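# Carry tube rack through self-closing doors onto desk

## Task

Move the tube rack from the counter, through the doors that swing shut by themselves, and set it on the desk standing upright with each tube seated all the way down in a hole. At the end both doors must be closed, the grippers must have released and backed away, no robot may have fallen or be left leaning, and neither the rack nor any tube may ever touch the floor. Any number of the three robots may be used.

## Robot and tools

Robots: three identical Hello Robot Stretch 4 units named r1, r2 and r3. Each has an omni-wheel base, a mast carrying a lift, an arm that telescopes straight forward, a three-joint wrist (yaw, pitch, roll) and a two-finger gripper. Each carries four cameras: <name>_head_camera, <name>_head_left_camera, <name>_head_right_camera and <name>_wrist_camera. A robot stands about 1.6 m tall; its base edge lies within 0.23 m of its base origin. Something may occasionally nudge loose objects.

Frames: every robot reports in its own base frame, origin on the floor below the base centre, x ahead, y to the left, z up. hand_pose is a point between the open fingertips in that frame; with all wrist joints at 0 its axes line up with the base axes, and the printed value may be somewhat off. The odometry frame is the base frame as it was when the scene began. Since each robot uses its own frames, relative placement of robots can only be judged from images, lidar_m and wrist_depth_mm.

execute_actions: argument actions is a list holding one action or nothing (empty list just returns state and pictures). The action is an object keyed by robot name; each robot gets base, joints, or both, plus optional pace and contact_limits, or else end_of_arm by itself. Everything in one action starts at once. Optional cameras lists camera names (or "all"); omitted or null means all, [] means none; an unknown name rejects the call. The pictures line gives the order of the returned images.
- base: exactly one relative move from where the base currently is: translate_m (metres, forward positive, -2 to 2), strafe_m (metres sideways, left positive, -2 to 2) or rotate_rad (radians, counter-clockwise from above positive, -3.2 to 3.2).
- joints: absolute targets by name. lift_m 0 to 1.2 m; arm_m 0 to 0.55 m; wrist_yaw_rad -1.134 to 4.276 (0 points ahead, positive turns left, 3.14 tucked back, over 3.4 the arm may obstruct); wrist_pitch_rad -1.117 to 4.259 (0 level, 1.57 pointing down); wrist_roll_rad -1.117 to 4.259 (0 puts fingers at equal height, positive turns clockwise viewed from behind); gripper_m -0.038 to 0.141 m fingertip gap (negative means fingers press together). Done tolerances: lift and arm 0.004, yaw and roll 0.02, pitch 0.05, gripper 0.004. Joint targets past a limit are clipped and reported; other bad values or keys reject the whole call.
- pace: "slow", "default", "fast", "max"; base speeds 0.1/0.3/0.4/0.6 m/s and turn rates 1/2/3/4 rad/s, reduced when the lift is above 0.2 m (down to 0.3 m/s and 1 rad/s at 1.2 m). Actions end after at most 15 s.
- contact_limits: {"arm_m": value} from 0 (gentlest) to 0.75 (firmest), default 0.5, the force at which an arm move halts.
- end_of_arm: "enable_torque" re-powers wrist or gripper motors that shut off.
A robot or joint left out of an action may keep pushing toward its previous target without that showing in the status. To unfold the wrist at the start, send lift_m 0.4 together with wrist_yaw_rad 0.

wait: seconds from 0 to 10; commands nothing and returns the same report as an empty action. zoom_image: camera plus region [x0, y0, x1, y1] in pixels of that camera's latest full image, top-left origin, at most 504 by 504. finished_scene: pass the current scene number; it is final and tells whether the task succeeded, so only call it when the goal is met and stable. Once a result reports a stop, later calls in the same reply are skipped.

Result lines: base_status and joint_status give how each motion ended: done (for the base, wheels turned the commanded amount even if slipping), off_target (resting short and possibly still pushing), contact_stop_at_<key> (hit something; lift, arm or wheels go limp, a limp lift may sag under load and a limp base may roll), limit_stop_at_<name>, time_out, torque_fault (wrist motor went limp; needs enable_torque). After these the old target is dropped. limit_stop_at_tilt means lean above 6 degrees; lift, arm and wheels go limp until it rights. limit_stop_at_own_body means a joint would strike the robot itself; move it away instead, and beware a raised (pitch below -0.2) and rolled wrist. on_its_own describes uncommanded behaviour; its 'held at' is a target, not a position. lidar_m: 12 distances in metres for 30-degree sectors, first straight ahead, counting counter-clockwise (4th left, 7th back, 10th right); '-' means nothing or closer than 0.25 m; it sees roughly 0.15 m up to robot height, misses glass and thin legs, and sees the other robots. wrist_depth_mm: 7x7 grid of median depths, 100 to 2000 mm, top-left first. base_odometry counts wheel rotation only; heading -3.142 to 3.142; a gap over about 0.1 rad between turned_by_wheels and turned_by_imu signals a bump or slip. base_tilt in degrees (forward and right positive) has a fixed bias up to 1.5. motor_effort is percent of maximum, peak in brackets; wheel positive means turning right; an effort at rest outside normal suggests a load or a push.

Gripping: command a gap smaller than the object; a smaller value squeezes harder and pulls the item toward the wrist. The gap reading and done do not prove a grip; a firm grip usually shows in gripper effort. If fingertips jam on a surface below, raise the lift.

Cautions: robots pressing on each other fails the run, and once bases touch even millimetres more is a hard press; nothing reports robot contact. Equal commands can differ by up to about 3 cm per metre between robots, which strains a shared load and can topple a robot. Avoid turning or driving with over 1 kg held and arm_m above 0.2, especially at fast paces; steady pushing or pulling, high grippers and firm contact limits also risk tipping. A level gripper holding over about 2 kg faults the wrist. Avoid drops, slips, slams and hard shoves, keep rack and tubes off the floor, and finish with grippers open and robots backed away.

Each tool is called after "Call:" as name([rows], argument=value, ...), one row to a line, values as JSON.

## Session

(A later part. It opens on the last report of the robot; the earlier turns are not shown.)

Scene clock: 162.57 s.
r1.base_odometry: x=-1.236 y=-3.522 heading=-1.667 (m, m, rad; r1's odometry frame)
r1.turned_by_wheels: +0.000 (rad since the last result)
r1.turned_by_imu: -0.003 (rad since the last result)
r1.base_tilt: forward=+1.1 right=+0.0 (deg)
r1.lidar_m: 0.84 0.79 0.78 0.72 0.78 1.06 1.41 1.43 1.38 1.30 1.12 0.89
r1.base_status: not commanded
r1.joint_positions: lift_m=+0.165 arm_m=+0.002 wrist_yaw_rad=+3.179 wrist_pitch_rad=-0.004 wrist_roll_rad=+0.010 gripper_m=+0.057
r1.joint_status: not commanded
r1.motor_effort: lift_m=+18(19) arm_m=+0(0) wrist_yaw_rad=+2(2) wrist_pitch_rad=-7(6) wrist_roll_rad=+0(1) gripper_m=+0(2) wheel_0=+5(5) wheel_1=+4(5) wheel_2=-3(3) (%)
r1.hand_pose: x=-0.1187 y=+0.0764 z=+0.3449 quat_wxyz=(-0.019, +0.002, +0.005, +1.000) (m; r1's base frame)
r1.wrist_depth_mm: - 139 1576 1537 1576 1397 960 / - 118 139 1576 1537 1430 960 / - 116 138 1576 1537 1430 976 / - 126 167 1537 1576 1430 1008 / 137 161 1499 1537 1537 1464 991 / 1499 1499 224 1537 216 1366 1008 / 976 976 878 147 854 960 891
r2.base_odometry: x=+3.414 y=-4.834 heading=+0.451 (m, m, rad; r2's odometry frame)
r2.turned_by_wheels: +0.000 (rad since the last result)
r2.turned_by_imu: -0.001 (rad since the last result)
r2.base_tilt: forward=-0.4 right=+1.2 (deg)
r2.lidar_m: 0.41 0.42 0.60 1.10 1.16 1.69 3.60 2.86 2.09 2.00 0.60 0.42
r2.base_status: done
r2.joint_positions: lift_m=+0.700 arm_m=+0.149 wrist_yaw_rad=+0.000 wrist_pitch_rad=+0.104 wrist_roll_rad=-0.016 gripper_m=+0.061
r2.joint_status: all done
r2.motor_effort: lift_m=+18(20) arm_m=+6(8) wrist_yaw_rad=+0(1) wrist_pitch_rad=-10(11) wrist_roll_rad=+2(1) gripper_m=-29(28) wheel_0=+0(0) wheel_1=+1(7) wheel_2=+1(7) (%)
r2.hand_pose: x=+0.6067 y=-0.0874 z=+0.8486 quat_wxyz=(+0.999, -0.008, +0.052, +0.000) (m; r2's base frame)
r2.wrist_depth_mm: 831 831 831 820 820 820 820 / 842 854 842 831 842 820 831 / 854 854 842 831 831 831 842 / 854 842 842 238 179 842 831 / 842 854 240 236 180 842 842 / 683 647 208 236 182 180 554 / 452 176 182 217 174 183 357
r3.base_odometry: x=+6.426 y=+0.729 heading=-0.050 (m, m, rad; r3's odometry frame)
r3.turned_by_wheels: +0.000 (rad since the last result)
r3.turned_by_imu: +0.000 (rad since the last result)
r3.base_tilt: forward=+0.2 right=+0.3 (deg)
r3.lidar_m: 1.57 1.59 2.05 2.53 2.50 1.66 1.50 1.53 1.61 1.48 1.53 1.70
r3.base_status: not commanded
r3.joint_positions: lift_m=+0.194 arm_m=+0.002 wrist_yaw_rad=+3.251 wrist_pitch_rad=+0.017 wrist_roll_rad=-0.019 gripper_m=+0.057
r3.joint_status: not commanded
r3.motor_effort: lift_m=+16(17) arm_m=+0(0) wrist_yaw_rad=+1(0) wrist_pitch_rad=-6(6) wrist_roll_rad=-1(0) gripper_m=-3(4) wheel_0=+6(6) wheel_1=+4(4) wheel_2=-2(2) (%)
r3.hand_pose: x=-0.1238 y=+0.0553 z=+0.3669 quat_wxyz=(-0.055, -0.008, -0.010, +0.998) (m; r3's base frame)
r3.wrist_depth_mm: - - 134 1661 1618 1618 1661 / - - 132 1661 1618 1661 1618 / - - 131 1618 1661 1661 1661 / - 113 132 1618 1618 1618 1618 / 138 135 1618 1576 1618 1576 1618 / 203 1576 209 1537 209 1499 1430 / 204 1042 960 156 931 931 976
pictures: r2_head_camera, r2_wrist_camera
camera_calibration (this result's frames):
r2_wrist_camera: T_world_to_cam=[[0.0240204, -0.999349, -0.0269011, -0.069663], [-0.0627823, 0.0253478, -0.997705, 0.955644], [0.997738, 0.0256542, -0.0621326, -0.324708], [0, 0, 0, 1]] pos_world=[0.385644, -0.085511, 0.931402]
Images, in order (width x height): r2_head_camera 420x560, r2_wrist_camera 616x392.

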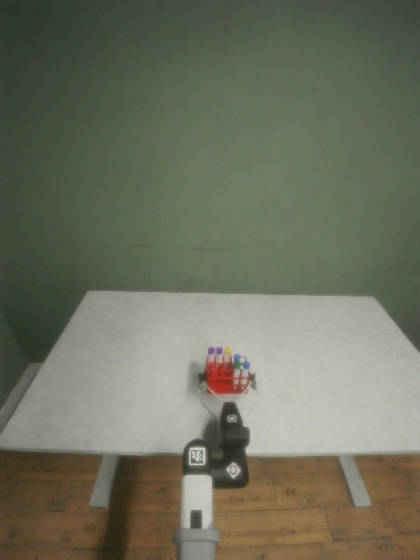

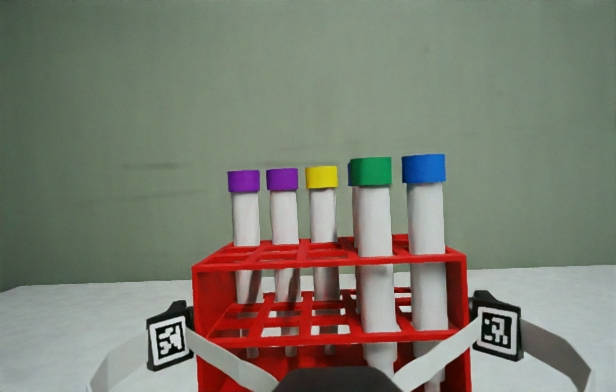

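Call:
execute_actions([
  {"r2":{"joints":{"lift_m":0.612},"pace":"slow"}},
], cameras=[])

Call:
execute_actions([
  {"r2":{"joints":{"gripper_m":0.141}}},
], cameras=[])

Call:
execute_actions([
  {"r2":{"joints":{"arm_m":0},"base":{"translate_m":-0.4}}},
], cameras=["r2_wrist_camera","r2_head_left_camera","r1_head_left_camera"])

Scene clock: 166.63 s.
r1.base_odometry: x=-1.236 y=-3.522 heading=-1.667 (m, m, rad; r1's odometry frame)
r1.turned_by_wheels: +0.000 (rad since the last result)
r1.turned_by_imu: -0.001 (rad since the last result)
r1.base_tilt: forward=+1.1 right=-0.1 (deg)
r1.lidar_m: 0.86 0.81 0.77 0.72 0.75 1.02 1.40 1.44 1.36 1.29 1.15 0.88
r1.base_status: not commanded
r1.joint_positions: lift_m=+0.165 arm_m=+0.002 wrist_yaw_rad=+3.179 wrist_pitch_rad=-0.004 wrist_roll_rad=+0.010 gripper_m=+0.057
r1.joint_status: not commanded
r1.motor_effort: lift_m=+19(19) arm_m=+0(0) wrist_yaw_rad=+2(2) wrist_pitch_rad=-5(6) wrist_roll_rad=+1(1) gripper_m=-2(2) wheel_0=+5(4) wheel_1=+4(4) wheel_2=-3(3) (%)
r1.hand_pose: x=-0.1187 y=+0.0764 z=+0.3449 quat_wxyz=(-0.019, +0.002, +0.005, +1.000) (m; r1's base frame)
r1.wrist_depth_mm: - 139 1537 1537 1576 1430 991 / - 117 139 1499 1576 1464 960 / - 116 138 1537 1576 1397 991 / - 126 167 1537 1537 1430 991 / 137 161 1537 1537 1576 1499 991 / 1499 1537 224 1499 216 1366 991 / 991 976 891 147 866 976 904
r2.base_odometry: x=+3.414 y=-4.834 heading=+0.451 (m, m, rad; r2's odometry frame)
r2.turned_by_wheels: +0.000 (rad since the last result)
r2.turned_by_imu: +0.001 (rad since the last result)
r2.base_tilt: forward=-0.4 right=+1.2 (deg)
r2.lidar_m: 0.42 0.43 0.62 1.10 1.14 1.70 3.60 2.87 2.06 1.99 0.58 0.45
r2.base_status: not commanded
r2.joint_positions: lift_m=+0.612 arm_m=+0.149 wrist_yaw_rad=+0.000 wrist_pitch_rad=+0.104 wrist_roll_rad=-0.016 gripper_m=+0.061
r2.joint_status: all done
r2.motor_effort: lift_m=+18(16) arm_m=+6(6) wrist_yaw_rad=+0(0) wrist_pitch_rad=-10(11) wrist_roll_rad=+3(1) gripper_m=-29(29) wheel_0=+0(1) wheel_1=+1(1) wheel_2=+2(2) (%)
r2.hand_pose: x=+0.6067 y=-0.0874 z=+0.7607 quat_wxyz=(+0.999, -0.008, +0.052, +0.000) (m; r2's base frame)
r2.wrist_depth_mm: 831 831 831 842 842 831 831 / 831 842 842 842 831 842 831 / 842 842 831 842 854 831 820 / 854 854 854 236 180 831 831 / 759 699 240 236 180 549 535 / 384 373 208 236 181 180 319 / 259 176 182 218 174 182 204
r3.base_odometry: x=+6.426 y=+0.729 heading=-0.050 (m, m, rad; r3's odometry frame)
r3.turned_by_wheels: +0.000 (rad since the last result)
r3.turned_by_imu: +0.000 (rad since the last result)
r3.base_tilt: forward=+0.2 right=+0.3 (deg)
r3.lidar_m: 1.58 1.61 2.02 2.56 2.49 1.66 1.51 1.55 1.60 1.49 1.51 1.73
r3.base_status: not commanded
r3.joint_positions: lift_m=+0.194 arm_m=+0.002 wrist_yaw_rad=+3.251 wrist_pitch_rad=+0.017 wrist_roll_rad=-0.019 gripper_m=+0.057
r3.joint_status: not commanded
r3.motor_effort: lift_m=+17(16) arm_m=+0(0) wrist_yaw_rad=+1(1) wrist_pitch_rad=-6(6) wrist_roll_rad=+0(2) gripper_m=-3(3) wheel_0=+6(5) wheel_1=+4(4) wheel_2=-2(2) (%)
r3.hand_pose: x=-0.1238 y=+0.0553 z=+0.3669 quat_wxyz=(-0.055, -0.008, -0.010, +0.998) (m; r3's base frame)
r3.wrist_depth_mm: - - 134 1618 1661 1618 1708 / - - 132 1618 1661 1661 1618 / - - 131 1661 1618 1661 1661 / - 113 132 1576 1618 1618 1661 / 138 135 1618 1618 1576 1576 1618 / 203 1576 209 1576 209 1499 1430 / 204 1042 946 156 946 917 976
pictures: none
No camera images: the call's "cameras" was empty. Leave "cameras" out to get every camera's image.

Scene clock: 168.47 s.
r1.base_odometry: x=-1.236 y=-3.522 heading=-1.667 (m, m, rad; r1's odometry frame)
r1.turned_by_wheels: +0.000 (rad since the last result)
r1.turned_by_imu: -0.001 (rad since the last result)
r1.base_tilt: forward=+1.1 right=+0.0 (deg)
r1.lidar_m: 0.85 0.81 0.78 0.72 0.77 1.06 1.41 1.46 1.36 1.28 1.13 0.87
r1.base_status: not commanded
r1.joint_positions: lift_m=+0.165 arm_m=+0.002 wrist_yaw_rad=+3.179 wrist_pitch_rad=-0.004 wrist_roll_rad=+0.010 gripper_m=+0.057
r1.joint_status: not commanded
r1.motor_effort: lift_m=+18(19) arm_m=+0(0) wrist_yaw_rad=+2(1) wrist_pitch_rad=-7(7) wrist_roll_rad=+1(1) gripper_m=-3(2) wheel_0=+5(5) wheel_1=+4(4) wheel_2=-3(3) (%)
r1.hand_pose: x=-0.1187 y=+0.0764 z=+0.3449 quat_wxyz=(-0.019, +0.002, +0.005, +1.000) (m; r1's base frame)
r1.wrist_depth_mm: - 139 1576 1618 1576 1430 991 / - 118 139 1537 1618 1430 960 / - 116 138 1537 1576 1430 991 / - 126 167 1499 1499 1430 960 / 137 161 1537 1537 1537 1464 1008 / 1537 1537 223 1499 216 1366 1008 / 976 976 891 147 866 976 904
r2.base_odometry: x=+3.414 y=-4.834 heading=+0.451 (m, m, rad; r2's odometry frame)
r2.turned_by_wheels: +0.000 (rad since the last result)
r2.turned_by_imu: +0.000 (rad since the last result)
r2.base_tilt: forward=-0.3 right=+1.2 (deg)
r2.lidar_m: 0.41 0.43 0.61 1.11 1.14 1.70 3.60 2.87 2.09 1.99 0.58 0.44
r2.base_status: not commanded
r2.joint_positions: lift_m=+0.612 arm_m=+0.149 wrist_yaw_rad=+0.000 wrist_pitch_rad=+0.103 wrist_roll_rad=-0.016 gripper_m=+0.141
r2.joint_status: all done
r2.motor_effort: lift_m=+18(18) arm_m=+6(6) wrist_yaw_rad=+0(0) wrist_pitch_rad=-8(11) wrist_roll_rad=+3(0) gripper_m=+2(27) wheel_0=+1(0) wheel_1=+1(1) wheel_2=+1(2) (%)
r2.hand_pose: x=+0.6068 y=-0.0874 z=+0.7610 quat_wxyz=(+0.999, -0.008, +0.051, +0.000) (m; r2's base frame)
r2.wrist_depth_mm: 854 854 831 831 809 820 809 / 842 854 831 842 842 842 842 / 842 854 854 842 842 831 831 / 854 854 842 257 201 842 831 / 759 699 508 255 202 559 539 / 389 375 213 251 202 198 322 / 262 241 227 165 204 209 229
r3.base_odometry: x=+6.426 y=+0.729 heading=-0.050 (m, m, rad; r3's odometry frame)
r3.turned_by_wheels: +0.000 (rad since the last result)
r3.turned_by_imu: +0.000 (rad since the last result)
r3.base_tilt: forward=+0.3 right=+0.3 (deg)
r3.lidar_m: 1.57 1.61 2.01 2.55 2.51 1.67 1.48 1.56 1.64 1.49 1.50 1.73
r3.base_status: not commanded
r3.joint_positions: lift_m=+0.194 arm_m=+0.002 wrist_yaw_rad=+3.251 wrist_pitch_rad=+0.017 wrist_roll_rad=-0.019 gripper_m=+0.057
r3.joint_status: not commanded
r3.motor_effort: lift_m=+16(17) arm_m=+0(0) wrist_yaw_rad=+1(1) wrist_pitch_rad=-6(6) wrist_roll_rad=+0(2) gripper_m=-3(4) wheel_0=+6(6) wheel_1=+4(4) wheel_2=-2(2) (%)
r3.hand_pose: x=-0.1238 y=+0.0553 z=+0.3669 quat_wxyz=(-0.055, -0.008, -0.010, +0.998) (m; r3's base frame)
r3.wrist_depth_mm: - - 134 1661 1618 1708 1661 / - - 132 1618 1661 1661 1618 / - - 131 1618 1618 1618 1661 / - 113 132 1618 1618 1618 1661 / 138 135 1618 1576 1618 1661 1618 / 203 1537 209 1576 210 1499 1464 / 204 1042 960 156 931 917 991
pictures: none
No camera images: the call's "cameras" was empty. Leave "cameras" out to get every camera's image.

Scene clock: 171.27 s.
r1.base_odometry: x=-1.236 y=-3.522 heading=-1.667 (m, m, rad; r1's odometry frame)
r1.turned_by_wheels: +0.000 (rad since the last result)
r1.turned_by_imu: -0.001 (rad since the last result)
r1.base_tilt: forward=+1.0 right=+0.1 (deg)
r1.lidar_m: 0.83 0.80 0.79 0.74 0.77 1.03 1.41 1.47 1.38 1.29 1.14 0.89
r1.base_status: not commanded
r1.joint_positions: lift_m=+0.165 arm_m=+0.002 wrist_yaw_rad=+3.179 wrist_pitch_rad=-0.004 wrist_roll_rad=+0.010 gripper_m=+0.057
r1.joint_status: not commanded
r1.motor_effort: lift_m=+19(19) arm_m=+0(0) wrist_yaw_rad=+2(2) wrist_pitch_rad=-7(6) wrist_roll_rad=+1(0) gripper_m=-3(4) wheel_0=+4(4) wheel_1=+4(4) wheel_2=-3(4) (%)
r1.hand_pose: x=-0.1187 y=+0.0764 z=+0.3449 quat_wxyz=(-0.019, +0.002, +0.005, +1.000) (m; r1's base frame)
r1.wrist_depth_mm: - 139 1537 1537 1576 1430 991 / - 118 139 1499 1576 1430 991 / - 116 138 1499 1537 1430 991 / - 126 167 1537 1537 1430 976 / 137 161 1537 1576 1499 1464 1008 / 1464 1464 224 1499 216 1366 991 / 991 960 904 147 878 976 931
r2.base_odometry: x=+3.054 y=-5.008 heading=+0.451 (m, m, rad; r2's odometry frame)
r2.turned_by_wheels: +0.000 (rad since the last result)
r2.turned_by_imu: +0.001 (rad since the last result)
r2.base_tilt: forward=-0.3 right=+1.2 (deg)
r2.lidar_m: 0.79 0.85 1.14 1.10 1.14 1.68 3.15 2.87 2.07 2.00 1.11 0.83
r2.base_status: done
r2.joint_positions: lift_m=+0.612 arm_m=+0.001 wrist_yaw_rad=+0.000 wrist_pitch_rad=+0.102 wrist_roll_rad=-0.016 gripper_m=+0.141
r2.joint_status: all done
r2.motor_effort: lift_m=+18(18) arm_m=-7(7) wrist_yaw_rad=+0(1) wrist_pitch_rad=-7(7) wrist_roll_rad=+1(0) gripper_m=+1(3) wheel_0=-1(4) wheel_1=+0(5) wheel_2=+0(10) (%)
r2.hand_pose: x=+0.4590 y=-0.0874 z=+0.7610 quat_wxyz=(+0.999, -0.008, +0.051, +0.000) (m; r2's base frame)
r2.wrist_depth_mm: 1397 1397 1366 1366 1366 1366 1366 / 1430 1397 1366 1397 1397 1397 1366 / 1430 1430 1397 1397 1366 1397 1366 / 1464 1397 1397 831 1397 1397 1366 / 778 723 683 750 707 661 640 / 1430 991 1430 1464 1464 200 1430 / 1464 991 1464 164 1430 1397 1397
r3.base_odometry: x=+6.426 y=+0.729 heading=-0.050 (m, m, rad; r3's odometry frame)
r3.turned_by_wheels: +0.000 (rad since the last result)
r3.turned_by_imu: +0.000 (rad since the last result)
r3.base_tilt: forward=+0.3 right=+0.3 (deg)
r3.lidar_m: 1.57 1.59 2.03 2.54 2.49 1.67 1.52 1.54 1.65 1.47 1.54 1.72
r3.base_status: not commanded
r3.joint_positions: lift_m=+0.194 arm_m=+0.002 wrist_yaw_rad=+3.251 wrist_pitch_rad=+0.017 wrist_roll_rad=-0.019 gripper_m=+0.057
r3.joint_status: not commanded
r3.motor_effort: lift_m=+17(17) arm_m=+0(0) wrist_yaw_rad=+0(1) wrist_pitch_rad=-6(6) wrist_roll_rad=+0(1) gripper_m=-3(3) wheel_0=+6(6) wheel_1=+4(4) wheel_2=-2(2) (%)
r3.hand_pose: x=-0.1238 y=+0.0553 z=+0.3669 quat_wxyz=(-0.055, -0.008, -0.010, +0.998) (m; r3's base frame)
r3.wrist_depth_mm: - - 134 1618 1661 1661 1576 / - - 131 1618 1661 1661 1618 / - - 131 1661 1618 1618 1618 / - 113 132 1576 1618 1618 1661 / 138 135 1618 1618 1618 1618 1618 / 203 1537 208 1576 209 1499 1430 / 204 1042 960 156 946 904 976
pictures: r1_head_left_camera, r2_head_left_camera, r2_wrist_camera
camera_calibration (this result's frames):
r2_wrist_camera: T_world_to_cam=[[0.023918, -0.999353, -0.0268701, -0.0684882], [-0.0614811, 0.0253565, -0.997786, 0.858438], [0.997822, 0.0255171, -0.0608348, -0.183834], [0, 0, 0, 1]] pos_world=[0.23785, -0.08552, 0.843514]
Images, in order (width x height): r1_head_left_camera 420x672, r2_head_left_camera 420x672, r2_wrist_camera 616x392.

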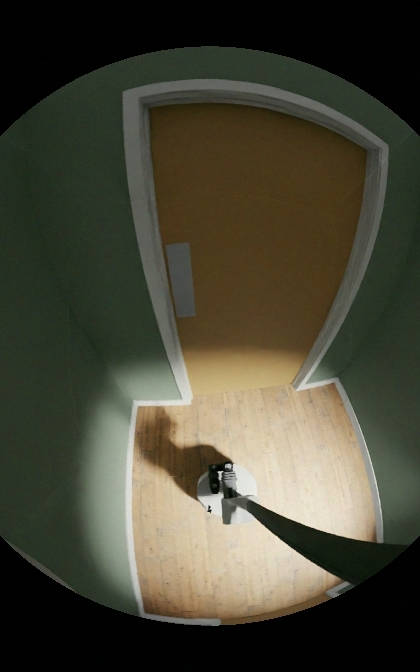

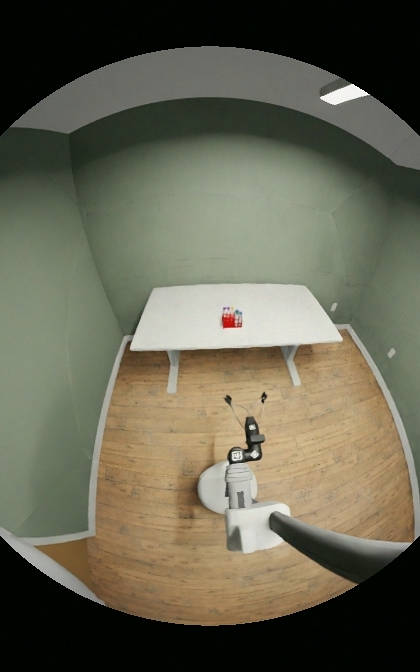

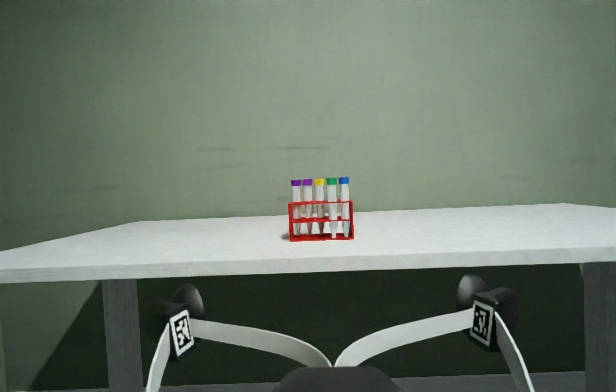

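Call:
finished_scene(scene=2)

The scene is finished: the task was done.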